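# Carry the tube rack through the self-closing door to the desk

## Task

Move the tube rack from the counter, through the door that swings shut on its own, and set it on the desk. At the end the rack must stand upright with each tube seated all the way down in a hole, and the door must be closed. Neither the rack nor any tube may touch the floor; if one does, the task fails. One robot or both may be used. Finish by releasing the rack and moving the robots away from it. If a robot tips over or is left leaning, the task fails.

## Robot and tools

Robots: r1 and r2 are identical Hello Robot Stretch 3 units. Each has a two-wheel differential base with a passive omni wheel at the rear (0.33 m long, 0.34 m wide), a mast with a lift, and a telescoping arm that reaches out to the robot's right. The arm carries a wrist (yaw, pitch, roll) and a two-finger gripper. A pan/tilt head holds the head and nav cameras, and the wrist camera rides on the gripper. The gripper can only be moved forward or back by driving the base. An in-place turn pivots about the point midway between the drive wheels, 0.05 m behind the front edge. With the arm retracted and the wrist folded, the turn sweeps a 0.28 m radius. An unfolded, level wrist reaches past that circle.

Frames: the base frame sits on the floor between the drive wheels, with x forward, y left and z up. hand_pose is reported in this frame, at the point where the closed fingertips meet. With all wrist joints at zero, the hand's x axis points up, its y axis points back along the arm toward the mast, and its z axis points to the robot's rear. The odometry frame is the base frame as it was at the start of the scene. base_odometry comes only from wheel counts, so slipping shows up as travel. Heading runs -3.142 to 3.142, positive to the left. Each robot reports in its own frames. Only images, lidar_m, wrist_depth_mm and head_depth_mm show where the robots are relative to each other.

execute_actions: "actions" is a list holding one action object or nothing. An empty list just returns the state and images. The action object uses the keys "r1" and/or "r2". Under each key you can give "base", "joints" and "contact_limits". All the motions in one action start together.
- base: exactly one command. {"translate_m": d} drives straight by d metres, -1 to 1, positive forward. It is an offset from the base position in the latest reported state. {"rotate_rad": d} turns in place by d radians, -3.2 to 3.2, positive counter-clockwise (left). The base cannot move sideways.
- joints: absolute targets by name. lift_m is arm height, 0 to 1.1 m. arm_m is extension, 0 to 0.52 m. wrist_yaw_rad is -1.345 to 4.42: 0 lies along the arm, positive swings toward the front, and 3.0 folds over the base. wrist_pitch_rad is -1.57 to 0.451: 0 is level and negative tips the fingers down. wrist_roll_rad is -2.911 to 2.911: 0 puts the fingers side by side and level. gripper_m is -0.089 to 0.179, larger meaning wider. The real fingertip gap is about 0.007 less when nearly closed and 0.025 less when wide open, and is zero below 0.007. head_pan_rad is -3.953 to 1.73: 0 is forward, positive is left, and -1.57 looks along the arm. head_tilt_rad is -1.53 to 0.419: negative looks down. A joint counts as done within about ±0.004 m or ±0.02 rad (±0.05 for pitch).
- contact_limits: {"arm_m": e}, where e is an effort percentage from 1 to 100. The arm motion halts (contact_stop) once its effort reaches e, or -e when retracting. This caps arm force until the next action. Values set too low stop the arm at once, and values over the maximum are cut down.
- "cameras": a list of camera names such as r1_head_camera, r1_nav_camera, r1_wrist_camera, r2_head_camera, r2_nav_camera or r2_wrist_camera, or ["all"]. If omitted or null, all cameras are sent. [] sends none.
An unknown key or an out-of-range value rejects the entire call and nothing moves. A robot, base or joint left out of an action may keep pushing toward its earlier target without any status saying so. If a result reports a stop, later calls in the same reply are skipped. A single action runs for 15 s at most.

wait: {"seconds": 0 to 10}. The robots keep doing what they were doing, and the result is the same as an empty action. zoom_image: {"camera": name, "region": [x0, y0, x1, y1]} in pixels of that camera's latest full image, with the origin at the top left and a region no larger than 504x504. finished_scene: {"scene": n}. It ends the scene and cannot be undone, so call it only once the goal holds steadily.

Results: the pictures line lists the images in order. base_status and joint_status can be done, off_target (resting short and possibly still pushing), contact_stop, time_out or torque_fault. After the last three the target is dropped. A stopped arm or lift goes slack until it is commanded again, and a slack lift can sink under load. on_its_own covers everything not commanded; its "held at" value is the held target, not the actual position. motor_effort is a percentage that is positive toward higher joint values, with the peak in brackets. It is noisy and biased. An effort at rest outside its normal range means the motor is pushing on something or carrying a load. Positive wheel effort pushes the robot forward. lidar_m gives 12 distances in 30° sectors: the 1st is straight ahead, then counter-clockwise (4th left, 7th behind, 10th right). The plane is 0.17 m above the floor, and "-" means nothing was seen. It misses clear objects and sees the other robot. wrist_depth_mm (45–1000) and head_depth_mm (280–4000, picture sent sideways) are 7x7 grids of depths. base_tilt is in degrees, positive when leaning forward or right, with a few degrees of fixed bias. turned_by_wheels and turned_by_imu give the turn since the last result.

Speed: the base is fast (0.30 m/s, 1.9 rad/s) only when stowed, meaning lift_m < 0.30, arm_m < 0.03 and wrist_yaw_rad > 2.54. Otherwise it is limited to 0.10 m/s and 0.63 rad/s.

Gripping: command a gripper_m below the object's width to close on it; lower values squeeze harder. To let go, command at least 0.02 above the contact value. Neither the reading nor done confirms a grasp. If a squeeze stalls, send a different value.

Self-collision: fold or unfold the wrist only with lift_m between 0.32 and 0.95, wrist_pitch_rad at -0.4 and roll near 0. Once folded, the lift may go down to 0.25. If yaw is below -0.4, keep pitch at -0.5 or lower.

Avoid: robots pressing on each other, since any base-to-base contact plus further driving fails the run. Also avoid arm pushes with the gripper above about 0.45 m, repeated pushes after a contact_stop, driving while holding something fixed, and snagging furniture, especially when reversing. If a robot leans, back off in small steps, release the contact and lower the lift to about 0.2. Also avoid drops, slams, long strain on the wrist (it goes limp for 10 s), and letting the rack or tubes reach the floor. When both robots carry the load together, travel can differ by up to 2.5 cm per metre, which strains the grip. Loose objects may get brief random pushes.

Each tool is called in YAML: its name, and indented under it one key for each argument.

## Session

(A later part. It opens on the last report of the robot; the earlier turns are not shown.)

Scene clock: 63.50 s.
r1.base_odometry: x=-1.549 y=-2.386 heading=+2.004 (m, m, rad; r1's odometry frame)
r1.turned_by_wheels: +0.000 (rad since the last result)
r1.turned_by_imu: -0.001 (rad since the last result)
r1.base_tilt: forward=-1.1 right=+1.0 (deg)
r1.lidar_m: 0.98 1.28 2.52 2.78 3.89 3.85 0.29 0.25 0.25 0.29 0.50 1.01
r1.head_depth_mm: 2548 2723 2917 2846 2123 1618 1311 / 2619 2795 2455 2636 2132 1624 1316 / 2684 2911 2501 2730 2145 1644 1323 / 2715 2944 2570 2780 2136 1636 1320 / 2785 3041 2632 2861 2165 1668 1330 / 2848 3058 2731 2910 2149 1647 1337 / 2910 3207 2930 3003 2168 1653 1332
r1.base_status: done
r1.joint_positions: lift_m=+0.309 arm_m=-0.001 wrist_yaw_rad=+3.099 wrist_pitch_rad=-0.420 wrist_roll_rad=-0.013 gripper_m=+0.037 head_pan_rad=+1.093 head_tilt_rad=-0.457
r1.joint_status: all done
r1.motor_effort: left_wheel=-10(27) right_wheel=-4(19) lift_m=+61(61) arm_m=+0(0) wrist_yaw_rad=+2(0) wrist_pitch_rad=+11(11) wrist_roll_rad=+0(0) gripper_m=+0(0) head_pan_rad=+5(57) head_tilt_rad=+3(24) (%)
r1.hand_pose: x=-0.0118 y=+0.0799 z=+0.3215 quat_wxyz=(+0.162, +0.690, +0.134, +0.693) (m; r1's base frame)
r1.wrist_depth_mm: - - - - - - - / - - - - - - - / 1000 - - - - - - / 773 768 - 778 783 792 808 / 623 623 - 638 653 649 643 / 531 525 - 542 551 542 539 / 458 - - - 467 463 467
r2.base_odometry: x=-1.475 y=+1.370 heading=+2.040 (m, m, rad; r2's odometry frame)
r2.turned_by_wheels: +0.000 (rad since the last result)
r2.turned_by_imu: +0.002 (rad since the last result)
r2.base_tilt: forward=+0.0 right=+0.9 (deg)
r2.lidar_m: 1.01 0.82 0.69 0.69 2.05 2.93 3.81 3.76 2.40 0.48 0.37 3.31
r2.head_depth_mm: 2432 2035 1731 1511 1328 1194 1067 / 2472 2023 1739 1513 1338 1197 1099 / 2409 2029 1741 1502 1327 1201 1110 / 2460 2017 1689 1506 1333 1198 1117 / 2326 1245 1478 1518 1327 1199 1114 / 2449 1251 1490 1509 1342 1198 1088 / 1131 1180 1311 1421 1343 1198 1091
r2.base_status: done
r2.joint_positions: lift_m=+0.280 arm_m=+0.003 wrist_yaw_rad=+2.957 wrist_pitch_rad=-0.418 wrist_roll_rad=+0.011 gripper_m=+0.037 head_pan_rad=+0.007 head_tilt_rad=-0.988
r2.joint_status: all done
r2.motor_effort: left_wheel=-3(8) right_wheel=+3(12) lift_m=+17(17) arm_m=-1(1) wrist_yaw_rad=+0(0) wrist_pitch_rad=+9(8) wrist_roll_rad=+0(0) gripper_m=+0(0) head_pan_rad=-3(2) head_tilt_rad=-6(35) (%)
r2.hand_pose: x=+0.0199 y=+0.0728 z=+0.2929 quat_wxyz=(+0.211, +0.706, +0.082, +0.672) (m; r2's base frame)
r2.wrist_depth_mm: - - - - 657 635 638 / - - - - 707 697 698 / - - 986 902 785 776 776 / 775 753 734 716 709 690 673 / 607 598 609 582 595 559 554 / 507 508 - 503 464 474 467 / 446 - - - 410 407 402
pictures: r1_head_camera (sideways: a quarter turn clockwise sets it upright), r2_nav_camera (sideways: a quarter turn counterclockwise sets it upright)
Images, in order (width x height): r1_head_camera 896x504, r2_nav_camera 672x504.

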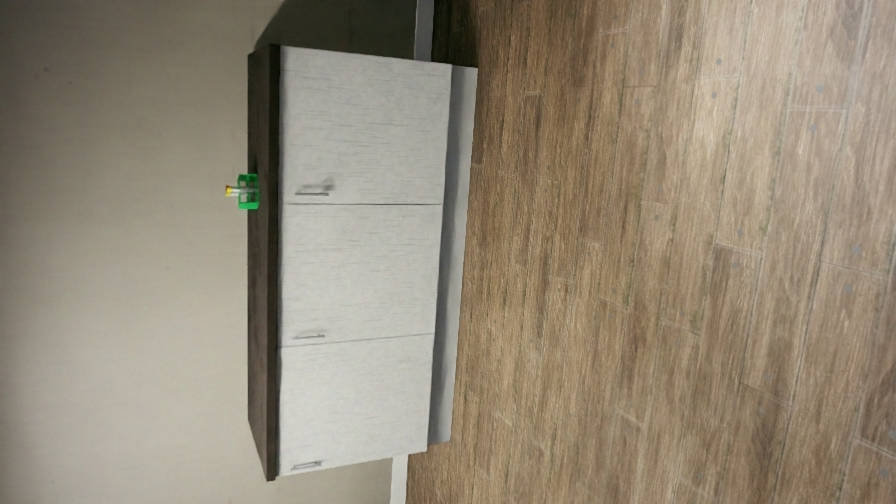

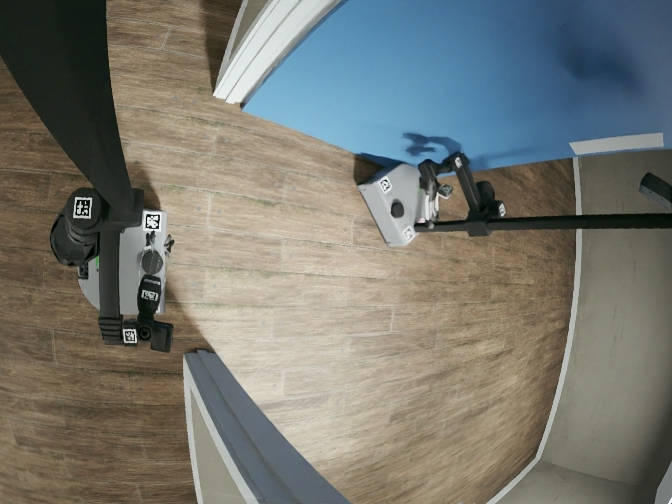

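execute_actions:
  actions:
    - {"r2":{"base":{"translate_m":0.53}}}
  cameras: []

execute_actions:
  actions:
    - {"r2":{"base":{"rotate_rad":-1.16}}}
  cameras: []

execute_actions:
  actions:
    - {"r2":{"base":{"translate_m":1}}}
  cameras: []

execute_actions:
  actions:
    - {"r2":{"base":{"translate_m":0.79}}}
  cameras: []

execute_actions:
  actions:
    - {"r2":{"base":{"rotate_rad":1.12},"joints":{"lift_m":0.5,"head_pan_rad":-1.57,"head_tilt_rad":-0.6}}}
  cameras: []

execute_actions:
  actions:
    - {"r2":{"joints":{"lift_m":0.86,"wrist_yaw_rad":0,"wrist_pitch_rad":0.02,"gripper_m":0.179}}}
  cameras: ["r2_head_camera","r2_wrist_camera"]

Scene clock: 78.77 s.
r1.base_odometry: x=-1.549 y=-2.386 heading=+2.004 (m, m, rad; r1's odometry frame)
r1.turned_by_wheels: +0.000 (rad since the last result)
r1.turned_by_imu: +0.001 (rad since the last result)
r1.base_tilt: forward=-1.1 right=+1.0 (deg)
r1.lidar_m: 0.52 1.28 2.52 2.79 3.88 3.87 0.29 0.25 0.25 0.29 0.50 0.55
r1.head_depth_mm: 2571 2759 2899 2840 2095 1607 1311 / 2596 2814 2474 2621 2121 1624 1314 / 2668 2866 2490 2723 2138 1638 1324 / 2714 2959 2564 2759 2149 1635 1325 / 2759 3010 2670 2842 2159 1640 1335 / 2843 3161 2701 2926 2165 1651 1327 / 2932 3185 2931 2954 2181 1658 1335
r1.base_status: not commanded
r1.joint_positions: lift_m=+0.309 arm_m=-0.001 wrist_yaw_rad=+3.099 wrist_pitch_rad=-0.420 wrist_roll_rad=-0.013 gripper_m=+0.037 head_pan_rad=+1.093 head_tilt_rad=-0.457
r1.joint_status: not commanded
r1.motor_effort: left_wheel=-10(9) right_wheel=-3(4) lift_m=+61(61) arm_m=+1(0) wrist_yaw_rad=+1(1) wrist_pitch_rad=+11(11) wrist_roll_rad=+0(0) gripper_m=+0(0) head_pan_rad=+4(4) head_tilt_rad=+3(2) (%)
r1.hand_pose: x=-0.0118 y=+0.0799 z=+0.3215 quat_wxyz=(+0.162, +0.690, +0.134, +0.693) (m; r1's base frame)
r1.wrist_depth_mm: - - - - - - - / - - - - - - - / - - - - - - - / 766 777 - 778 787 796 794 / 637 625 - 627 646 648 647 / 529 531 - 541 547 529 543 / 454 - - - 464 470 471
r2.base_odometry: x=-1.714 y=+1.843 heading=+2.040 (m, m, rad; r2's odometry frame)
r2.turned_by_wheels: +0.000 (rad since the last result)
r2.turned_by_imu: +0.002 (rad since the last result)
r2.base_tilt: forward=+0.0 right=+1.0 (deg)
r2.lidar_m: 4.33 0.52 0.58 0.58 0.63 2.89 4.37 0.48 0.45 1.30 2.35 4.26
r2.head_depth_mm: 2467 2016 1729 1503 1331 1193 1085 / 2468 2042 1730 1501 1331 1194 1101 / 2456 2027 1734 1516 1330 1199 1109 / 2454 2027 1743 1496 1343 1200 1123 / 2466 2028 1692 1249 1272 1192 1119 / 584 709 939 1272 1193 1196 1087 / 2375 2029 1699 930 1211 1196 1085
r2.base_status: done
r2.joint_positions: lift_m=+0.280 arm_m=+0.003 wrist_yaw_rad=+2.957 wrist_pitch_rad=-0.418 wrist_roll_rad=+0.011 gripper_m=+0.037 head_pan_rad=+0.007 head_tilt_rad=-0.989
r2.joint_status: not commanded
r2.motor_effort: left_wheel=-3(7) right_wheel=+3(14) lift_m=+17(17) arm_m=-1(1) wrist_yaw_rad=+0(0) wrist_pitch_rad=+9(8) wrist_roll_rad=+0(0) gripper_m=+0(0) head_pan_rad=-2(3) head_tilt_rad=-5(5) (%)
r2.hand_pose: x=+0.0199 y=+0.0728 z=+0.2929 quat_wxyz=(+0.211, +0.706, +0.082, +0.672) (m; r2's base frame)
r2.wrist_depth_mm: - - 552 559 566 566 566 / - - 611 610 620 622 622 / - - 673 676 681 659 537 / 783 762 723 731 711 537 450 / 611 601 611 577 590 545 472 / 503 508 - 500 460 467 461 / 445 - - - 412 406 406
pictures: none
No camera images: the call's "cameras" was empty. Leave "cameras" out to get every camera's image.

Scene clock: 80.70 s.
r1.base_odometry: x=-1.549 y=-2.386 heading=+2.004 (m, m, rad; r1's odometry frame)
r1.turned_by_wheels: +0.000 (rad since the last result)
r1.turned_by_imu: +0.000 (rad since the last result)
r1.base_tilt: forward=-1.1 right=+1.0 (deg)
r1.lidar_m: 0.40 1.28 2.52 2.78 3.90 3.87 0.29 0.25 0.25 0.29 0.50 0.40
r1.head_depth_mm: 2551 2757 2912 2863 2103 1611 1308 / 2610 2833 2453 2655 2126 1623 1326 / 2673 2850 2494 2720 2113 1630 1318 / 2727 2976 2566 2774 2150 1647 1329 / 2798 3027 2644 2813 2165 1640 1325 / 2870 3090 2714 2932 2160 1650 1332 / 2945 3152 2905 2943 2174 1666 1335
r1.base_status: not commanded
r1.joint_positions: lift_m=+0.309 arm_m=-0.001 wrist_yaw_rad=+3.099 wrist_pitch_rad=-0.420 wrist_roll_rad=-0.013 gripper_m=+0.037 head_pan_rad=+1.093 head_tilt_rad=-0.457
r1.joint_status: not commanded
r1.motor_effort: left_wheel=-10(9) right_wheel=-3(4) lift_m=+61(61) arm_m=+0(0) wrist_yaw_rad=+1(1) wrist_pitch_rad=+11(11) wrist_roll_rad=+0(0) gripper_m=+0(0) head_pan_rad=+4(4) head_tilt_rad=+2(2) (%)
r1.hand_pose: x=-0.0118 y=+0.0799 z=+0.3215 quat_wxyz=(+0.162, +0.690, +0.134, +0.693) (m; r1's base frame)
r1.wrist_depth_mm: - - - - - - - / - - - - - - - / 988 - - - - - - / 776 771 - 800 801 792 819 / 625 638 - 640 657 644 653 / 528 531 - 543 545 541 548 / 453 - - - 466 463 464
r2.base_odometry: x=-1.714 y=+1.843 heading=+0.880 (m, m, rad; r2's odometry frame)
r2.turned_by_wheels: -1.160 (rad since the last result)
r2.turned_by_imu: -1.171 (rad since the last result)
r2.base_tilt: forward=+0.0 right=+1.0 (deg)
r2.lidar_m: 2.29 3.82 4.33 0.52 0.59 0.58 0.61 2.59 4.36 4.25 0.45 0.86
r2.head_depth_mm: 2043 2049 1732 1508 1339 1187 1089 / 2203 2030 1726 1507 1331 1195 1104 / 2327 2029 1735 1511 1339 1201 1108 / 2393 2000 1745 1510 1339 1200 1110 / 2479 2038 1730 1511 1336 1194 1116 / 2468 2029 1742 1513 1341 1202 1086 / 2460 2053 1747 1506 1338 1207 1089
r2.base_status: done
r2.joint_positions: lift_m=+0.280 arm_m=+0.003 wrist_yaw_rad=+2.957 wrist_pitch_rad=-0.418 wrist_roll_rad=+0.011 gripper_m=+0.037 head_pan_rad=+0.007 head_tilt_rad=-0.989
r2.joint_status: not commanded
r2.motor_effort: left_wheel=+2(10) right_wheel=-4(12) lift_m=+17(16) arm_m=-1(1) wrist_yaw_rad=-1(0) wrist_pitch_rad=+8(9) wrist_roll_rad=+0(0) gripper_m=+0(0) head_pan_rad=-2(2) head_tilt_rad=-6(5) (%)
r2.hand_pose: x=+0.0199 y=+0.0728 z=+0.2929 quat_wxyz=(+0.211, +0.706, +0.082, +0.672) (m; r2's base frame)
r2.wrist_depth_mm: 468 - 814 - - - - / 492 - 831 - - - - / 515 - 605 659 921 888 886 / 530 625 629 686 712 693 676 / 542 604 617 579 592 564 549 / 509 511 - 505 464 477 466 / 445 - - - 409 407 403
pictures: none
No camera images: the call's "cameras" was empty. Leave "cameras" out to get every camera's image.

Scene clock: 85.70 s.
r1.base_odometry: x=-1.549 y=-2.386 heading=+2.004 (m, m, rad; r1's odometry frame)
r1.turned_by_wheels: +0.000 (rad since the last result)
r1.turned_by_imu: +0.001 (rad since the last result)
r1.base_tilt: forward=-1.1 right=+1.0 (deg)
r1.lidar_m: 0.98 1.28 1.03 2.79 3.88 3.87 0.29 0.25 0.25 0.29 0.50 4.85
r1.head_depth_mm: 2544 2741 2891 2855 2018 1570 1281 / 2547 2735 2456 2650 2140 1339 1265 / 2628 2658 2471 2638 1951 1374 1301 / 2679 2945 2587 2774 2139 1626 1322 / 2798 2995 2642 2827 2149 1654 1320 / 2853 3101 2729 2910 2180 1652 1332 / 2894 3161 2928 3001 2177 1661 1330
r1.base_status: not commanded
r1.joint_positions: lift_m=+0.309 arm_m=-0.001 wrist_yaw_rad=+3.099 wrist_pitch_rad=-0.420 wrist_roll_rad=-0.013 gripper_m=+0.037 head_pan_rad=+1.093 head_tilt_rad=-0.457
r1.joint_status: not commanded
r1.motor_effort: left_wheel=-10(9) right_wheel=-3(3) lift_m=+61(61) arm_m=+0(0) wrist_yaw_rad=+0(1) wrist_pitch_rad=+11(11) wrist_roll_rad=+0(0) gripper_m=+0(1) head_pan_rad=+4(4) head_tilt_rad=+2(2) (%)
r1.hand_pose: x=-0.0118 y=+0.0799 z=+0.3215 quat_wxyz=(+0.162, +0.690, +0.134, +0.693) (m; r1's base frame)
r1.wrist_depth_mm: - - - - - - - / - - - - - - - / 999 - - - - 971 806 / 776 778 - 779 794 789 811 / 625 626 - 641 647 641 645 / 525 531 - 545 547 543 543 / 459 - - - 462 466 463
r2.base_odometry: x=-1.077 y=+2.614 heading=+0.880 (m, m, rad; r2's odometry frame)
r2.turned_by_wheels: +0.000 (rad since the last result)
r2.turned_by_imu: +0.004 (rad since the last result)
r2.base_tilt: forward=+0.1 right=+0.9 (deg)
r2.lidar_m: 1.38 1.83 3.85 3.99 2.94 1.10 1.49 0.75 0.71 0.73 0.97 1.34
r2.head_depth_mm: 1219 1408 1659 1501 1330 1210 1080 / 1287 1519 1726 1497 1332 1202 1099 / 1375 1631 1727 1490 1335 1197 1114 / 1468 1766 1738 1506 1332 1194 1120 / 1572 1927 1734 1508 1336 1195 1120 / 1691 1976 1726 1514 1326 1199 1087 / 2274 2056 1724 1510 1339 1201 1090
r2.base_status: done
r2.joint_positions: lift_m=+0.280 arm_m=+0.003 wrist_yaw_rad=+2.957 wrist_pitch_rad=-0.418 wrist_roll_rad=+0.011 gripper_m=+0.037 head_pan_rad=+0.007 head_tilt_rad=-0.989
r2.joint_status: not commanded
r2.motor_effort: left_wheel=+2(12) right_wheel=-4(9) lift_m=+16(17) arm_m=-1(1) wrist_yaw_rad=+0(0) wrist_pitch_rad=+8(8) wrist_roll_rad=+0(0) gripper_m=+0(0) head_pan_rad=-3(1) head_tilt_rad=-5(5) (%)
r2.hand_pose: x=+0.0199 y=+0.0728 z=+0.2929 quat_wxyz=(+0.211, +0.706, +0.082, +0.672) (m; r2's base frame)
r2.wrist_depth_mm: - - - - - - - / - - - - - - - / - - 978 967 935 898 892 / 773 767 734 719 714 700 686 / 608 598 611 579 589 559 550 / 506 508 - 500 464 471 469 / 443 - - - 411 406 400
pictures: none
No camera images: the call's "cameras" was empty. Leave "cameras" out to get every camera's image.

Scene clock: 90.10 s.
r1.base_odometry: x=-1.549 y=-2.386 heading=+2.004 (m, m, rad; r1's odometry frame)
r1.turned_by_wheels: +0.000 (rad since the last result)
r1.turned_by_imu: +0.001 (rad since the last result)
r1.base_tilt: forward=-1.1 right=+1.0 (deg)
r1.lidar_m: 0.98 1.28 1.78 2.78 3.89 3.86 0.29 0.25 0.25 0.29 0.50 4.85
r1.head_depth_mm: 2543 2751 2900 2842 2095 1614 1305 / 2631 2801 2431 2641 2124 1620 1316 / 2657 2849 2498 2687 2004 1629 1326 / 2672 2822 2538 2593 1989 1644 1327 / 2781 3050 2668 2832 2150 1646 1328 / 2880 3109 2738 2929 2166 1653 1327 / 2916 3202 2903 3005 2171 1657 1333
r1.base_status: not commanded
r1.joint_positions: lift_m=+0.309 arm_m=-0.001 wrist_yaw_rad=+3.099 wrist_pitch_rad=-0.420 wrist_roll_rad=-0.013 gripper_m=+0.037 head_pan_rad=+1.093 head_tilt_rad=-0.457
r1.joint_status: not commanded
r1.motor_effort: left_wheel=-10(9) right_wheel=-3(3) lift_m=+61(61) arm_m=+1(1) wrist_yaw_rad=+0(0) wrist_pitch_rad=+11(11) wrist_roll_rad=+0(1) gripper_m=+0(1) head_pan_rad=+4(4) head_tilt_rad=+2(2) (%)
r1.hand_pose: x=-0.0118 y=+0.0799 z=+0.3215 quat_wxyz=(+0.162, +0.690, +0.134, +0.693) (m; r1's base frame)
r1.wrist_depth_mm: - - - - - - - / - - - - - - - / - - - - - - - / 767 775 - 791 789 789 781 / 633 627 - 639 643 655 645 / 520 525 - 538 549 542 540 / 455 - - - 465 470 462
r2.base_odometry: x=-0.573 y=+3.223 heading=+0.880 (m, m, rad; r2's odometry frame)
r2.turned_by_wheels: +0.000 (rad since the last result)
r2.turned_by_imu: +0.003 (rad since the last result)
r2.base_tilt: forward=+0.0 right=+1.0 (deg)
r2.lidar_m: 0.67 0.89 3.52 3.62 3.69 1.80 1.58 1.13 1.07 1.10 0.68 0.65
r2.head_depth_mm: 700 637 784 971 1288 1193 1087 / 702 706 851 1075 1325 1196 1099 / 703 760 937 1209 1328 1201 1118 / 715 822 1030 1433 1337 1195 1121 / 747 897 1150 1479 1345 1201 1121 / 777 983 1295 1507 1334 1194 1087 / 864 1098 1499 1518 1334 1195 1088
r2.base_status: done
r2.joint_positions: lift_m=+0.280 arm_m=+0.003 wrist_yaw_rad=+2.957 wrist_pitch_rad=-0.418 wrist_roll_rad=+0.011 gripper_m=+0.037 head_pan_rad=+0.007 head_tilt_rad=-0.989
r2.joint_status: not commanded
r2.motor_effort: left_wheel=+2(12) right_wheel=-3(7) lift_m=+17(16) arm_m=+0(1) wrist_yaw_rad=+1(0) wrist_pitch_rad=+9(8) wrist_roll_rad=+0(0) gripper_m=+0(0) head_pan_rad=-3(3) head_tilt_rad=-5(5) (%)
r2.hand_pose: x=+0.0199 y=+0.0728 z=+0.2929 quat_wxyz=(+0.211, +0.706, +0.082, +0.672) (m; r2's base frame)
r2.wrist_depth_mm: - - - - - - - / - - - - - - - / - - 968 966 930 924 874 / 776 770 741 730 702 694 678 / 612 600 617 580 592 567 550 / 508 510 - 498 461 474 463 / 446 - - - 411 408 402
pictures: none
No camera images: the call's "cameras" was empty. Leave "cameras" out to get every camera's image.

Scene clock: 92.93 s.
r1.base_odometry: x=-1.549 y=-2.386 heading=+2.004 (m, m, rad; r1's odometry frame)
r1.turned_by_wheels: +0.000 (rad since the last result)
r1.turned_by_imu: +0.000 (rad since the last result)
r1.base_tilt: forward=-1.1 right=+1.0 (deg)
r1.lidar_m: 0.98 1.28 1.74 2.78 3.90 3.87 0.29 0.25 0.25 0.29 0.50 4.85
r1.head_depth_mm: 2556 2764 2910 2864 2114 1622 1312 / 2638 2798 2450 2636 2127 1618 1306 / 2667 2835 2467 2661 2057 1631 1317 / 2700 2952 2548 2746 2077 1636 1330 / 2777 2992 2641 2847 2167 1643 1330 / 2848 3081 2717 2910 2176 1657 1334 / 2923 3172 2895 2976 2185 1647 1337
r1.base_status: not commanded
r1.joint_positions: lift_m=+0.309 arm_m=-0.001 wrist_yaw_rad=+3.099 wrist_pitch_rad=-0.420 wrist_roll_rad=-0.013 gripper_m=+0.037 head_pan_rad=+1.093 head_tilt_rad=-0.457
r1.joint_status: not commanded
r1.motor_effort: left_wheel=-11(9) right_wheel=-4(3) lift_m=+61(61) arm_m=+0(1) wrist_yaw_rad=+0(0) wrist_pitch_rad=+11(11) wrist_roll_rad=+0(1) gripper_m=+0(0) head_pan_rad=+6(5) head_tilt_rad=+2(3) (%)
r1.hand_pose: x=-0.0118 y=+0.0799 z=+0.3215 quat_wxyz=(+0.162, +0.690, +0.134, +0.693) (m; r1's base frame)
r1.wrist_depth_mm: - - - - - - - / - - - - - - - / 986 - - - - - - / 771 794 - 783 791 792 807 / 630 631 - 646 651 647 652 / 532 528 - 539 549 537 539 / 454 - - - 461 465 465
r2.base_odometry: x=-0.574 y=+3.223 heading=+2.000 (m, m, rad; r2's odometry frame)
r2.turned_by_wheels: +1.120 (rad since the last result)
r2.turned_by_imu: +1.133 (rad since the last result)
r2.base_tilt: forward=+0.1 right=+1.0 (deg)
r2.lidar_m: 3.51 3.67 3.60 1.80 1.49 1.10 1.07 1.12 0.67 0.65 0.68 0.95
r2.head_depth_mm: 1011 1128 920 741 850 1025 1195 / 1023 1141 913 746 864 1045 1191 / 1034 1133 873 747 881 1065 1186 / 1046 1167 868 758 896 1092 1187 / 1051 1157 905 771 910 1113 1187 / 1059 1170 899 784 927 1131 1177 / 1073 1186 892 797 946 1160 1173
r2.base_status: done
r2.joint_positions: lift_m=+0.500 arm_m=+0.003 wrist_yaw_rad=+2.957 wrist_pitch_rad=-0.418 wrist_roll_rad=+0.011 gripper_m=+0.037 head_pan_rad=-1.563 head_tilt_rad=-0.606
r2.joint_status: all done
r2.motor_effort: left_wheel=-3(10) right_wheel=+3(11) lift_m=+31(33) arm_m=-1(1) wrist_yaw_rad=+0(0) wrist_pitch_rad=+8(8) wrist_roll_rad=+0(0) gripper_m=+1(0) head_pan_rad=-3(33) head_tilt_rad=+3(28) (%)
r2.hand_pose: x=+0.0199 y=+0.0728 z=+0.5122 quat_wxyz=(+0.211, +0.706, +0.082, +0.672) (m; r2's base frame)
r2.wrist_depth_mm: - - - - - - - / - - - - - - - / - - - - - - - / - - - - - - - / 929 929 942 899 911 863 842 / 775 758 - 729 706 723 715 / 673 654 - 642 629 624 622
pictures: none
No camera images: the call's "cameras" was empty. Leave "cameras" out to get every camera's image.

Scene clock: 97.03 s.
r1.base_odometry: x=-1.549 y=-2.386 heading=+2.004 (m, m, rad; r1's odometry frame)
r1.turned_by_wheels: +0.000 (rad since the last result)
r1.turned_by_imu: +0.001 (rad since the last result)
r1.base_tilt: forward=-1.1 right=+1.0 (deg)
r1.lidar_m: 0.98 1.28 1.74 2.78 3.88 3.84 0.29 0.25 0.25 0.29 0.50 4.83
r1.head_depth_mm: 2553 2753 2915 2871 2120 1615 1313 / 2624 2826 2442 2664 2136 1619 1306 / 2645 2782 2478 2696 2054 1635 1321 / 2721 2963 2599 2757 2054 1633 1327 / 2774 3053 2622 2823 2171 1648 1325 / 2841 3110 2732 2946 2179 1651 1335 / 2877 3208 2918 3005 2177 1659 1335
r1.base_status: not commanded
r1.joint_positions: lift_m=+0.309 arm_m=-0.001 wrist_yaw_rad=+3.099 wrist_pitch_rad=-0.420 wrist_roll_rad=-0.013 gripper_m=+0.037 head_pan_rad=+1.093 head_tilt_rad=-0.457
r1.joint_status: not commanded
r1.motor_effort: left_wheel=-10(9) right_wheel=-3(3) lift_m=+61(61) arm_m=+0(0) wrist_yaw_rad=+1(1) wrist_pitch_rad=+11(11) wrist_roll_rad=+0(0) gripper_m=+0(0) head_pan_rad=+4(4) head_tilt_rad=+2(3) (%)
r1.hand_pose: x=-0.0118 y=+0.0799 z=+0.3215 quat_wxyz=(+0.162, +0.690, +0.134, +0.693) (m; r1's base frame)
r1.wrist_depth_mm: - - - - - - - / - - - - - - - / - - - - - - - / 758 768 - 777 798 795 804 / 622 630 - 629 653 640 650 / 524 531 - 547 551 544 545 / 453 - - - 469 466 468
r2.base_odometry: x=-0.574 y=+3.223 heading=+2.000 (m, m, rad; r2's odometry frame)
r2.turned_by_wheels: +0.000 (rad since the last result)
r2.turned_by_imu: +0.000 (rad since the last result)
r2.base_tilt: forward=+0.0 right=+1.0 (deg)
r2.lidar_m: 3.51 3.69 3.57 1.80 1.48 1.11 1.07 1.12 0.67 0.65 0.68 0.95
r2.head_depth_mm: 1010 1123 922 744 862 984 - / 1022 1142 917 746 857 1011 - / 1036 1132 868 746 856 - - / 1045 1158 867 761 891 1110 1186 / 1058 1169 902 772 929 1115 1181 / 1065 1171 898 782 925 1148 1182 / 1075 1179 896 793 942 1161 1183
r2.base_status: not commanded
r2.joint_positions: lift_m=+0.860 arm_m=+0.003 wrist_yaw_rad=+0.002 wrist_pitch_rad=-0.001 wrist_roll_rad=+0.011 gripper_m=+0.179 head_pan_rad=-1.563 head_tilt_rad=-0.606
r2.joint_status: all done
r2.motor_effort: left_wheel=-3(3) right_wheel=+3(3) lift_m=+31(31) arm_m=-2(1) wrist_yaw_rad=-2(4) wrist_pitch_rad=+10(12) wrist_roll_rad=+0(0) gripper_m=+0(96) head_pan_rad=-2(3) head_tilt_rad=+3(3) (%)
r2.hand_pose: x=-0.0210 y=-0.4040 z=+0.9739 quat_wxyz=(+0.704, +0.001, -0.711, +0.000) (m; r2's base frame)
r2.wrist_depth_mm: - 986 968 950 936 910 907 / - - 976 982 943 952 932 / - - - - - 976 954 / 727 699 672 637 632 614 602 / 435 430 423 413 405 396 386 / 470 - 457 443 437 430 - / 491 482 470 461 455 442 438
pictures: r2_head_camera (sideways: a quarter turn clockwise sets it upright), r2_wrist_camera
Images, in order (width x height): r2_head_camera 896x504, r2_wrist_camera 644x364.

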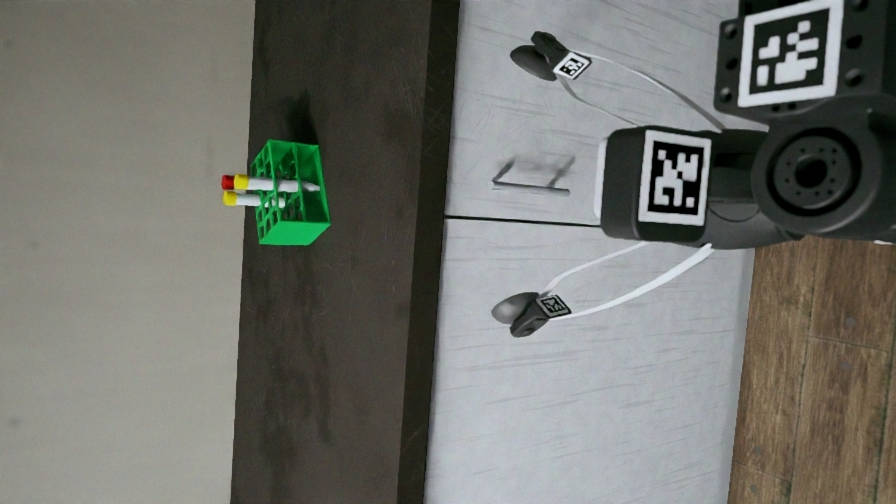

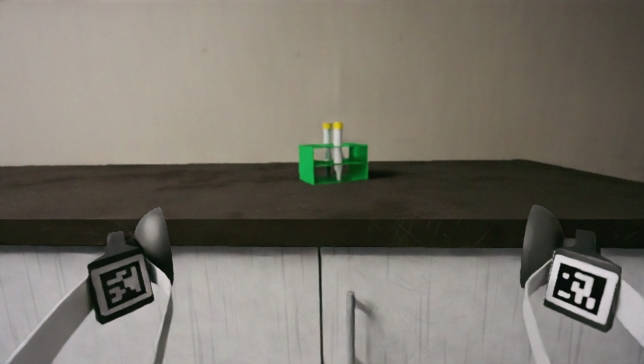

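execute_actions:
  actions:
    - {"r2":{"base":{"rotate_rad":0.45}}}
  cameras: []

execute_actions:
  actions:
    - {"r2":{"base":{"translate_m":-0.39},"joints":{"arm_m":0.2}}}
  cameras: ["r2_head_camera","r2_wrist_camera"]

Scene clock: 104.83 s.
r1.base_odometry: x=-1.549 y=-2.386 heading=+2.004 (m, m, rad; r1's odometry frame)
r1.turned_by_wheels: +0.000 (rad since the last result)
r1.turned_by_imu: +0.001 (rad since the last result)
r1.base_tilt: forward=-1.2 right=+1.0 (deg)
r1.lidar_m: 0.98 1.28 1.78 2.79 3.89 3.87 0.29 0.25 0.25 0.29 0.50 4.84
r1.head_depth_mm: 2543 2744 2940 2855 2118 1614 1309 / 2613 2808 2445 2680 2136 1626 1313 / 2646 2774 2488 2701 2054 1633 1319 / 2714 2964 2550 2747 2066 1635 1329 / 2772 3001 2664 2844 2171 1645 1324 / 2801 3105 2714 2937 2163 1651 1327 / 2913 3140 2876 2981 2193 1652 1337
r1.base_status: not commanded
r1.joint_positions: lift_m=+0.309 arm_m=-0.001 wrist_yaw_rad=+3.099 wrist_pitch_rad=-0.420 wrist_roll_rad=-0.013 gripper_m=+0.037 head_pan_rad=+1.093 head_tilt_rad=-0.457
r1.joint_status: not commanded
r1.motor_effort: left_wheel=-9(9) right_wheel=-4(3) lift_m=+61(61) arm_m=+0(0) wrist_yaw_rad=+2(0) wrist_pitch_rad=+11(11) wrist_roll_rad=+0(0) gripper_m=-1(0) head_pan_rad=+5(4) head_tilt_rad=+2(2) (%)
r1.hand_pose: x=-0.0118 y=+0.0799 z=+0.3215 quat_wxyz=(+0.162, +0.690, +0.134, +0.693) (m; r1's base frame)
r1.wrist_depth_mm: - - - - - - - / - - - - - - - / - - - - - - - / 756 788 - 772 795 777 802 / 624 626 - 625 647 652 637 / 533 526 - 540 549 533 544 / 456 - - - 463 457 465
r2.base_odometry: x=-0.574 y=+3.223 heading=+2.450 (m, m, rad; r2's odometry frame)
r2.turned_by_wheels: +0.450 (rad since the last result)
r2.turned_by_imu: +0.456 (rad since the last result)
r2.base_tilt: forward=-0.1 right=+1.0 (deg)
r2.lidar_m: 3.63 3.67 1.80 1.59 1.13 1.07 1.10 0.68 0.65 0.67 0.88 3.50
r2.head_depth_mm: 1039 1137 918 716 813 895 - / 1090 1178 916 749 858 974 - / 1154 1259 910 821 929 - - / 1221 1322 910 895 1039 1324 1188 / 1301 1362 905 977 1198 1361 1190 / 1399 1464 964 1079 1329 1395 1184 / 1493 1593 1037 1211 1544 1391 1183
r2.base_status: done
r2.joint_positions: lift_m=+0.860 arm_m=+0.003 wrist_yaw_rad=+0.001 wrist_pitch_rad=-0.001 wrist_roll_rad=+0.011 gripper_m=+0.179 head_pan_rad=-1.563 head_tilt_rad=-0.606
r2.joint_status: not commanded
r2.motor_effort: left_wheel=-3(8) right_wheel=+4(10) lift_m=+31(31) arm_m=-1(1) wrist_yaw_rad=-1(0) wrist_pitch_rad=+10(9) wrist_roll_rad=+0(0) gripper_m=+0(0) head_pan_rad=-2(4) head_tilt_rad=+3(3) (%)
r2.hand_pose: x=-0.0212 y=-0.4040 z=+0.9739 quat_wxyz=(+0.704, +0.001, -0.711, +0.000) (m; r2's base frame)
r2.wrist_depth_mm: - - - - 942 836 747 / - - - - 983 850 762 / - - - - - 881 759 / - 799 681 662 641 583 531 / - 799 624 506 423 372 362 / - - 642 541 452 397 - / - 908 686 555 464 408 361
pictures: none
No camera images: the call's "cameras" was empty. Leave "cameras" out to get every camera's image.

Scene clock: 110.03 s.
r1.base_odometry: x=-1.549 y=-2.386 heading=+2.004 (m, m, rad; r1's odometry frame)
r1.turned_by_wheels: +0.000 (rad since the last result)
r1.turned_by_imu: +0.001 (rad since the last result)
r1.base_tilt: forward=-1.1 right=+1.0 (deg)
r1.lidar_m: 0.98 1.28 1.94 2.78 3.90 3.87 0.29 0.25 0.25 0.29 0.50 4.84
r1.head_depth_mm: 2516 2634 2906 2871 2115 1614 1312 / 2575 2753 2424 2577 2123 1630 1312 / 2668 2869 2518 2707 2141 1635 1311 / 2719 2941 2576 2740 2140 1645 1325 / 2782 2984 2643 2819 2165 1647 1331 / 2855 3087 2731 2941 2188 1649 1338 / 2905 3145 2890 2979 2167 1654 1336
r1.base_status: not commanded
r1.joint_positions: lift_m=+0.309 arm_m=-0.001 wrist_yaw_rad=+3.099 wrist_pitch_rad=-0.420 wrist_roll_rad=-0.013 gripper_m=+0.037 head_pan_rad=+1.093 head_tilt_rad=-0.457
r1.joint_status: not commanded
r1.motor_effort: left_wheel=-10(9) right_wheel=-4(4) lift_m=+61(61) arm_m=+0(0) wrist_yaw_rad=+1(0) wrist_pitch_rad=+11(11) wrist_roll_rad=+0(0) gripper_m=-1(0) head_pan_rad=+5(3) head_tilt_rad=+2(2) (%)
r1.hand_pose: x=-0.0118 y=+0.0799 z=+0.3215 quat_wxyz=(+0.162, +0.690, +0.134, +0.693) (m; r1's base frame)
r1.wrist_depth_mm: - - - - - - - / - - - - - - - / - - - - - - - / 751 757 - 782 808 808 799 / 634 630 - 636 652 650 636 / 526 526 - 545 547 534 536 / 454 - - - 466 467 462
r2.base_odometry: x=-0.273 y=+2.974 heading=+2.449 (m, m, rad; r2's odometry frame)
r2.turned_by_wheels: +0.000 (rad since the last result)
r2.turned_by_imu: -0.001 (rad since the last result)
r2.base_tilt: forward=+0.0 right=+1.0 (deg)
r2.lidar_m: 3.95 3.84 1.97 1.09 0.77 0.73 0.75 0.50 0.47 0.49 0.64 1.56
r2.head_depth_mm: 884 968 920 711 - 680 793 / 935 1023 912 - - 720 866 / 986 1083 814 - - 799 985 / 1044 1161 857 676 749 902 1141 / 1110 1225 905 706 828 1030 1188 / 1188 1297 893 767 935 1204 1181 / 1278 1352 896 861 1079 1355 1176
r2.base_status: done
r2.joint_positions: lift_m=+0.860 arm_m=+0.200 wrist_yaw_rad=+0.001 wrist_pitch_rad=-0.001 wrist_roll_rad=+0.011 gripper_m=+0.179 head_pan_rad=-1.563 head_tilt_rad=-0.606
r2.joint_status: all done
r2.motor_effort: left_wheel=-3(8) right_wheel=+3(5) lift_m=+30(31) arm_m=+4(4) wrist_yaw_rad=+0(0) wrist_pitch_rad=+10(10) wrist_roll_rad=+0(0) gripper_m=+0(1) head_pan_rad=-3(2) head_tilt_rad=+3(3) (%)
r2.hand_pose: x=-0.0213 y=-0.6008 z=+0.9739 quat_wxyz=(+0.704, +0.001, -0.711, -0.001) (m; r2's base frame)
r2.wrist_depth_mm: - - 851 721 625 546 494 / - - 890 743 648 564 508 / - - 923 770 654 580 516 / 721 687 662 385 540 563 513 / 360 396 350 346 338 333 358 / 259 - 236 235 232 229 - / 178 181 179 178 176 175 166
pictures: r2_head_camera (sideways: a quarter turn clockwise sets it upright), r2_wrist_camera
Images, in order (width x height): r2_head_camera 896x504, r2_wrist_camera 644x364.

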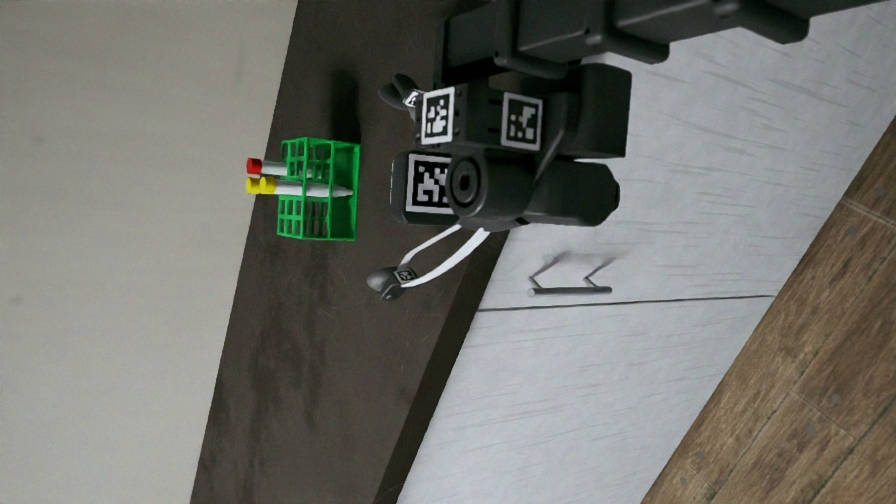

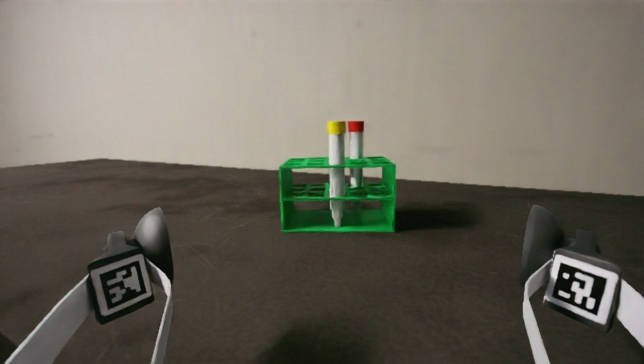

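execute_actions:
  actions:
    - {"r2":{"joints":{"arm_m":0.36,"lift_m":0.85,"wrist_pitch_rad":-0.03}}}
  cameras: ["r2_wrist_camera"]

Scene clock: 116.43 s.
r1.base_odometry: x=-1.549 y=-2.386 heading=+2.004 (m, m, rad; r1's odometry frame)
r1.turned_by_wheels: +0.000 (rad since the last result)
r1.turned_by_imu: +0.001 (rad since the last result)
r1.base_tilt: forward=-1.1 right=+1.0 (deg)
r1.lidar_m: 0.98 1.28 1.94 2.78 3.91 3.87 0.29 0.25 0.25 0.29 0.50 4.85
r1.head_depth_mm: 2557 2668 2941 2879 2131 1623 1311 / 2587 2730 2430 2564 2117 1636 1315 / 2648 2860 2481 2738 2144 1639 1318 / 2732 2954 2587 2756 2129 1638 1327 / 2771 3045 2662 2826 2162 1644 1326 / 2832 3121 2737 2912 2186 1659 1325 / 2894 3186 2917 2959 2178 1664 1334
r1.base_status: not commanded
r1.joint_positions: lift_m=+0.309 arm_m=-0.001 wrist_yaw_rad=+3.099 wrist_pitch_rad=-0.420 wrist_roll_rad=-0.013 gripper_m=+0.037 head_pan_rad=+1.093 head_tilt_rad=-0.457
r1.joint_status: not commanded
r1.motor_effort: left_wheel=-10(9) right_wheel=-3(4) lift_m=+61(61) arm_m=+1(0) wrist_yaw_rad=+1(0) wrist_pitch_rad=+11(11) wrist_roll_rad=+0(0) gripper_m=+0(0) head_pan_rad=+4(4) head_tilt_rad=+3(2) (%)
r1.hand_pose: x=-0.0118 y=+0.0799 z=+0.3215 quat_wxyz=(+0.162, +0.690, +0.134, +0.693) (m; r1's base frame)
r1.wrist_depth_mm: - - - - - - - / - - - - - - - / - - - - - - - / 780 800 - 791 786 793 804 / 625 632 - 643 650 643 643 / 527 527 - 546 557 541 546 / 459 - - - 465 468 463
r2.base_odometry: x=-0.273 y=+2.974 heading=+2.449 (m, m, rad; r2's odometry frame)
r2.turned_by_wheels: +0.000 (rad since the last result)
r2.turned_by_imu: +0.000 (rad since the last result)
r2.base_tilt: forward=+0.0 right=+1.0 (deg)
r2.lidar_m: 3.97 3.86 1.97 1.10 0.77 0.73 0.75 0.50 0.47 0.49 0.64 1.56
r2.head_depth_mm: 884 966 919 684 - 671 790 / 932 1026 1030 606 619 719 862 / 983 1080 824 605 672 800 986 / 1041 1165 903 651 744 901 1131 / 1100 1228 900 705 826 1026 1185 / 1182 1291 898 768 936 1206 1187 / 1267 1360 898 859 1077 1360 1180
r2.base_status: not commanded
r2.joint_positions: lift_m=+0.850 arm_m=+0.360 wrist_yaw_rad=+0.000 wrist_pitch_rad=-0.047 wrist_roll_rad=+0.011 gripper_m=+0.179 head_pan_rad=-1.563 head_tilt_rad=-0.606
r2.joint_status: all done
r2.motor_effort: left_wheel=-3(3) right_wheel=+3(3) lift_m=+16(26) arm_m=+3(4) wrist_yaw_rad=+0(1) wrist_pitch_rad=+8(9) wrist_roll_rad=+0(0) gripper_m=+0(1) head_pan_rad=-3(3) head_tilt_rad=+3(3) (%)
r2.hand_pose: x=-0.0213 y=-0.7594 z=+0.9529 quat_wxyz=(+0.703, +0.017, -0.710, -0.017) (m; r2's base frame)
r2.wrist_depth_mm: - 794 661 557 487 431 386 / - 853 694 586 496 442 398 / - 879 721 249 503 459 404 / 497 488 369 231 217 437 400 / 284 306 245 204 219 263 276 / 210 - 192 190 188 186 - / - 151 149 148 147 145 139
pictures: r2_wrist_camera
Images, in order (width x height): r2_wrist_camera 644x364.

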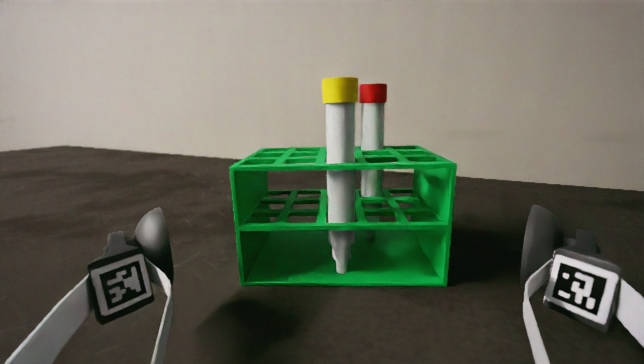

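execute_actions:
  actions:
    - {"r2":{"joints":{"arm_m":0.42}}}
  cameras: ["r2_wrist_camera"]

execute_actions:
  actions:
    - {"r2":{"joints":{"gripper_m":0.092}}}
  cameras: []

execute_actions:
  actions:
    - {"r2":{"joints":{"lift_m":0.885}}}
  cameras: ["r2_wrist_camera"]

Scene clock: 123.23 s.
r1.base_odometry: x=-1.549 y=-2.386 heading=+2.004 (m, m, rad; r1's odometry frame)
r1.turned_by_wheels: +0.000 (rad since the last result)
r1.turned_by_imu: +0.001 (rad since the last result)
r1.base_tilt: forward=-1.1 right=+1.0 (deg)
r1.lidar_m: 0.98 1.28 1.94 2.78 3.89 3.86 0.29 0.25 0.25 0.29 0.50 4.87
r1.head_depth_mm: 2544 2640 2909 2901 2109 1621 1315 / 2618 2745 2428 2593 2127 1617 1309 / 2664 2852 2491 2750 2142 1620 1318 / 2723 2937 2574 2756 2131 1637 1320 / 2790 3024 2650 2833 2163 1643 1326 / 2852 3106 2711 2936 2153 1647 1332 / 2939 3171 2894 3007 2188 1659 1335
r1.base_status: not commanded
r1.joint_positions: lift_m=+0.309 arm_m=-0.001 wrist_yaw_rad=+3.099 wrist_pitch_rad=-0.420 wrist_roll_rad=-0.013 gripper_m=+0.037 head_pan_rad=+1.093 head_tilt_rad=-0.457
r1.joint_status: not commanded
r1.motor_effort: left_wheel=-10(9) right_wheel=-4(4) lift_m=+60(61) arm_m=+0(1) wrist_yaw_rad=+0(1) wrist_pitch_rad=+11(11) wrist_roll_rad=-1(0) gripper_m=+0(1) head_pan_rad=+5(3) head_tilt_rad=+2(3) (%)
r1.hand_pose: x=-0.0118 y=+0.0799 z=+0.3215 quat_wxyz=(+0.162, +0.690, +0.134, +0.693) (m; r1's base frame)
r1.wrist_depth_mm: - - - - - - - / - - - - - - - / 996 - - - - - - / 770 763 - 777 787 794 793 / 630 631 - 638 655 642 658 / 523 533 - 541 540 536 538 / 456 - - - 461 469 472
r2.base_odometry: x=-0.273 y=+2.974 heading=+2.449 (m, m, rad; r2's odometry frame)
r2.turned_by_wheels: +0.000 (rad since the last result)
r2.turned_by_imu: +0.000 (rad since the last result)
r2.base_tilt: forward=+0.0 right=+1.0 (deg)
r2.lidar_m: 3.96 3.84 1.97 1.09 0.77 0.73 0.75 0.50 0.47 0.49 0.64 1.56
r2.head_depth_mm: 883 968 921 716 - 694 787 / 934 1024 1039 618 618 719 865 / 985 1082 824 616 672 799 984 / 1046 1161 855 675 746 903 1137 / 1109 1226 903 707 827 1034 1182 / 1183 1294 898 767 931 1205 1179 / 1281 1362 895 861 1084 1362 1185
r2.base_status: not commanded
r2.joint_positions: lift_m=+0.850 arm_m=+0.420 wrist_yaw_rad=+0.000 wrist_pitch_rad=-0.047 wrist_roll_rad=+0.011 gripper_m=+0.179 head_pan_rad=-1.563 head_tilt_rad=-0.606
r2.joint_status: all done
r2.motor_effort: left_wheel=-3(3) right_wheel=+3(4) lift_m=+16(16) arm_m=+4(4) wrist_yaw_rad=-1(1) wrist_pitch_rad=+8(8) wrist_roll_rad=+0(0) gripper_m=+0(1) head_pan_rad=-2(2) head_tilt_rad=+3(3) (%)
r2.hand_pose: x=-0.0213 y=-0.8194 z=+0.9529 quat_wxyz=(+0.703, +0.017, -0.710, -0.017) (m; r2's base frame)
r2.wrist_depth_mm: 919 729 587 505 438 386 349 / - 763 627 495 439 400 356 / - 814 644 546 446 410 368 / 502 487 163 122 163 381 371 / 283 306 148 147 171 139 276 / 210 - 136 130 164 137 - / - 150 144 141 142 139 138
pictures: r2_wrist_camera
Images, in order (width x height): r2_wrist_camera 644x364.

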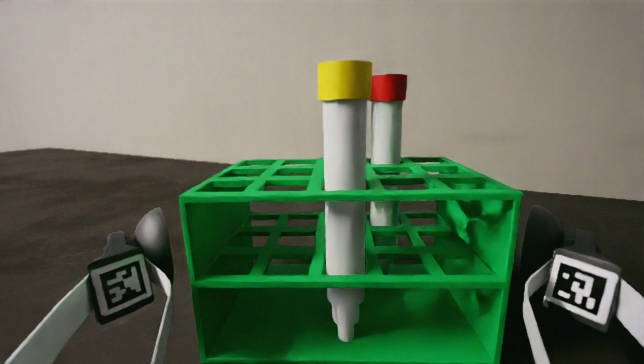

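Scene clock: 124.60 s.
r1.base_odometry: x=-1.549 y=-2.386 heading=+2.004 (m, m, rad; r1's odometry frame)
r1.turned_by_wheels: +0.000 (rad since the last result)
r1.turned_by_imu: +0.000 (rad since the last result)
r1.base_tilt: forward=-1.1 right=+1.0 (deg)
r1.lidar_m: 0.98 1.28 1.94 2.79 3.89 3.87 0.29 0.25 0.25 0.29 0.50 4.86
r1.head_depth_mm: 2565 2699 2914 2866 2113 1613 1308 / 2568 2761 2430 2587 2118 1635 1314 / 2666 2806 2487 2681 2134 1632 1310 / 2731 2933 2583 2750 2146 1637 1323 / 2770 3036 2640 2812 2167 1652 1324 / 2855 3078 2724 2907 2167 1655 1325 / 2942 3150 2890 2980 2181 1659 1338
r1.base_status: not commanded
r1.joint_positions: lift_m=+0.309 arm_m=-0.001 wrist_yaw_rad=+3.099 wrist_pitch_rad=-0.420 wrist_roll_rad=-0.013 gripper_m=+0.037 head_pan_rad=+1.093 head_tilt_rad=-0.457
r1.joint_status: not commanded
r1.motor_effort: left_wheel=-10(9) right_wheel=-3(3) lift_m=+61(61) arm_m=+0(1) wrist_yaw_rad=-1(2) wrist_pitch_rad=+11(11) wrist_roll_rad=+0(1) gripper_m=+0(0) head_pan_rad=+3(4) head_tilt_rad=+2(2) (%)
r1.hand_pose: x=-0.0118 y=+0.0799 z=+0.3215 quat_wxyz=(+0.162, +0.690, +0.134, +0.693) (m; r1's base frame)
r1.wrist_depth_mm: - - - - - - - / - - - - - - - / - - - - - - - / 778 776 - 793 793 786 799 / 626 627 - 631 656 654 644 / 525 534 - 547 553 529 542 / 457 - - - 464 463 468
r2.base_odometry: x=-0.273 y=+2.974 heading=+2.449 (m, m, rad; r2's odometry frame)
r2.turned_by_wheels: +0.000 (rad since the last result)
r2.turned_by_imu: +0.000 (rad since the last result)
r2.base_tilt: forward=+0.0 right=+1.0 (deg)
r2.lidar_m: 3.94 3.84 1.97 1.09 0.77 0.73 0.75 0.50 0.47 0.49 0.64 1.57
r2.head_depth_mm: 885 968 918 713 - 695 790 / 932 1022 1030 617 618 718 861 / 981 1075 822 617 673 801 987 / 1041 1161 856 677 743 901 1134 / 1115 1229 902 707 830 1033 1188 / 1187 1292 896 767 936 1201 1177 / 1277 1347 890 862 1077 1351 1180
r2.base_status: not commanded
r2.joint_positions: lift_m=+0.850 arm_m=+0.420 wrist_yaw_rad=+0.000 wrist_pitch_rad=-0.047 wrist_roll_rad=+0.011 gripper_m=+0.093 head_pan_rad=-1.563 head_tilt_rad=-0.606
r2.joint_status: all done
r2.motor_effort: left_wheel=-3(3) right_wheel=+3(3) lift_m=+16(16) arm_m=+3(4) wrist_yaw_rad=+0(1) wrist_pitch_rad=+8(8) wrist_roll_rad=+0(0) gripper_m=-23(100) head_pan_rad=-4(2) head_tilt_rad=+4(3) (%)
r2.hand_pose: x=-0.0213 y=-0.8194 z=+0.9529 quat_wxyz=(+0.703, +0.017, -0.710, -0.017) (m; r2's base frame)
r2.wrist_depth_mm: 905 715 594 503 436 388 348 / 971 756 625 493 439 399 358 / - 808 650 546 451 415 367 / 499 486 167 130 179 383 370 / 283 304 158 156 182 142 256 / 197 - 168 166 167 137 194 / 159 150 145 144 143 139 144
pictures: none
No camera images: the call's "cameras" was empty. Leave "cameras" out to get every camera's image.

Scene clock: 125.73 s.
r1.base_odometry: x=-1.549 y=-2.386 heading=+2.004 (m, m, rad; r1's odometry frame)
r1.turned_by_wheels: +0.000 (rad since the last result)
r1.turned_by_imu: +0.000 (rad since the last result)
r1.base_tilt: forward=-1.2 right=+1.0 (deg)
r1.lidar_m: 0.98 1.27 1.94 2.78 3.89 3.86 0.29 0.25 0.25 0.29 0.50 4.83
r1.head_depth_mm: 2529 2633 2916 2864 2109 1624 1313 / 2595 2804 2453 2634 2134 1631 1316 / 2704 2825 2514 2717 2132 1628 1317 / 2687 2939 2587 2790 2153 1645 1317 / 2793 3039 2644 2840 2157 1650 1333 / 2834 3090 2734 2912 2167 1663 1330 / 2948 3153 2875 3005 2191 1654 1341
r1.base_status: not commanded
r1.joint_positions: lift_m=+0.309 arm_m=-0.001 wrist_yaw_rad=+3.099 wrist_pitch_rad=-0.420 wrist_roll_rad=-0.013 gripper_m=+0.037 head_pan_rad=+1.093 head_tilt_rad=-0.457
r1.joint_status: not commanded
r1.motor_effort: left_wheel=-10(9) right_wheel=-3(3) lift_m=+61(61) arm_m=+1(1) wrist_yaw_rad=+1(2) wrist_pitch_rad=+11(11) wrist_roll_rad=-1(1) gripper_m=+0(0) head_pan_rad=+5(5) head_tilt_rad=+2(3) (%)
r1.hand_pose: x=-0.0118 y=+0.0799 z=+0.3215 quat_wxyz=(+0.162, +0.690, +0.134, +0.693) (m; r1's base frame)
r1.wrist_depth_mm: - - - - - - - / - - - - - - - / - - - - - - - / 770 778 - 778 794 795 809 / 628 631 - 633 655 641 644 / 527 541 - 548 551 543 542 / 453 - - - 463 467 464
r2.base_odometry: x=-0.273 y=+2.974 heading=+2.449 (m, m, rad; r2's odometry frame)
r2.turned_by_wheels: +0.000 (rad since the last result)
r2.turned_by_imu: +0.000 (rad since the last result)
r2.base_tilt: forward=+0.0 right=+1.0 (deg)
r2.lidar_m: 3.98 3.86 1.97 1.09 0.77 0.73 0.75 0.50 0.47 0.48 0.64 1.56
r2.head_depth_mm: 881 969 978 - 587 669 773 / 930 1026 - 654 616 717 869 / 982 1075 - 626 671 798 983 / 1037 1160 858 674 742 898 1133 / 1110 1222 906 706 824 1028 1182 / 1194 1293 898 767 943 1203 1183 / 1272 1355 899 855 1072 1355 1179
r2.base_status: not commanded
r2.joint_positions: lift_m=+0.885 arm_m=+0.420 wrist_yaw_rad=+0.000 wrist_pitch_rad=-0.057 wrist_roll_rad=+0.011 gripper_m=+0.093 head_pan_rad=-1.563 head_tilt_rad=-0.606
r2.joint_status: all done
r2.motor_effort: left_wheel=-3(3) right_wheel=+3(3) lift_m=+32(32) arm_m=+4(4) wrist_yaw_rad=-1(0) wrist_pitch_rad=+13(13) wrist_roll_rad=+0(0) gripper_m=-23(23) head_pan_rad=-3(3) head_tilt_rad=+3(3) (%)
r2.hand_pose: x=-0.0213 y=-0.8190 z=+0.9846 quat_wxyz=(+0.703, +0.021, -0.710, -0.021) (m; r2's base frame)
r2.wrist_depth_mm: 932 730 595 503 437 384 346 / 972 761 618 496 442 399 357 / - 804 655 512 451 410 364 / 627 602 167 131 168 411 379 / 360 383 160 153 168 142 328 / 255 - 169 168 168 136 250 / 206 195 152 147 150 179 187
pictures: r2_wrist_camera
Images, in order (width x height): r2_wrist_camera 644x364.

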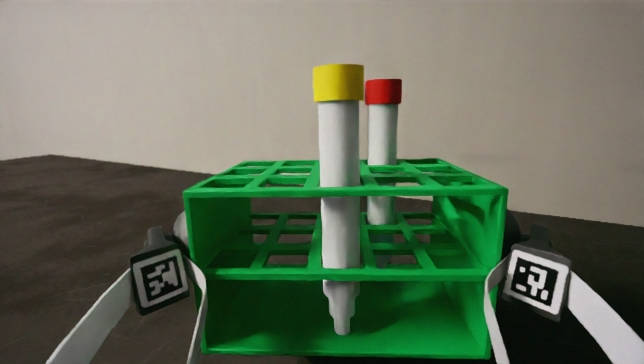

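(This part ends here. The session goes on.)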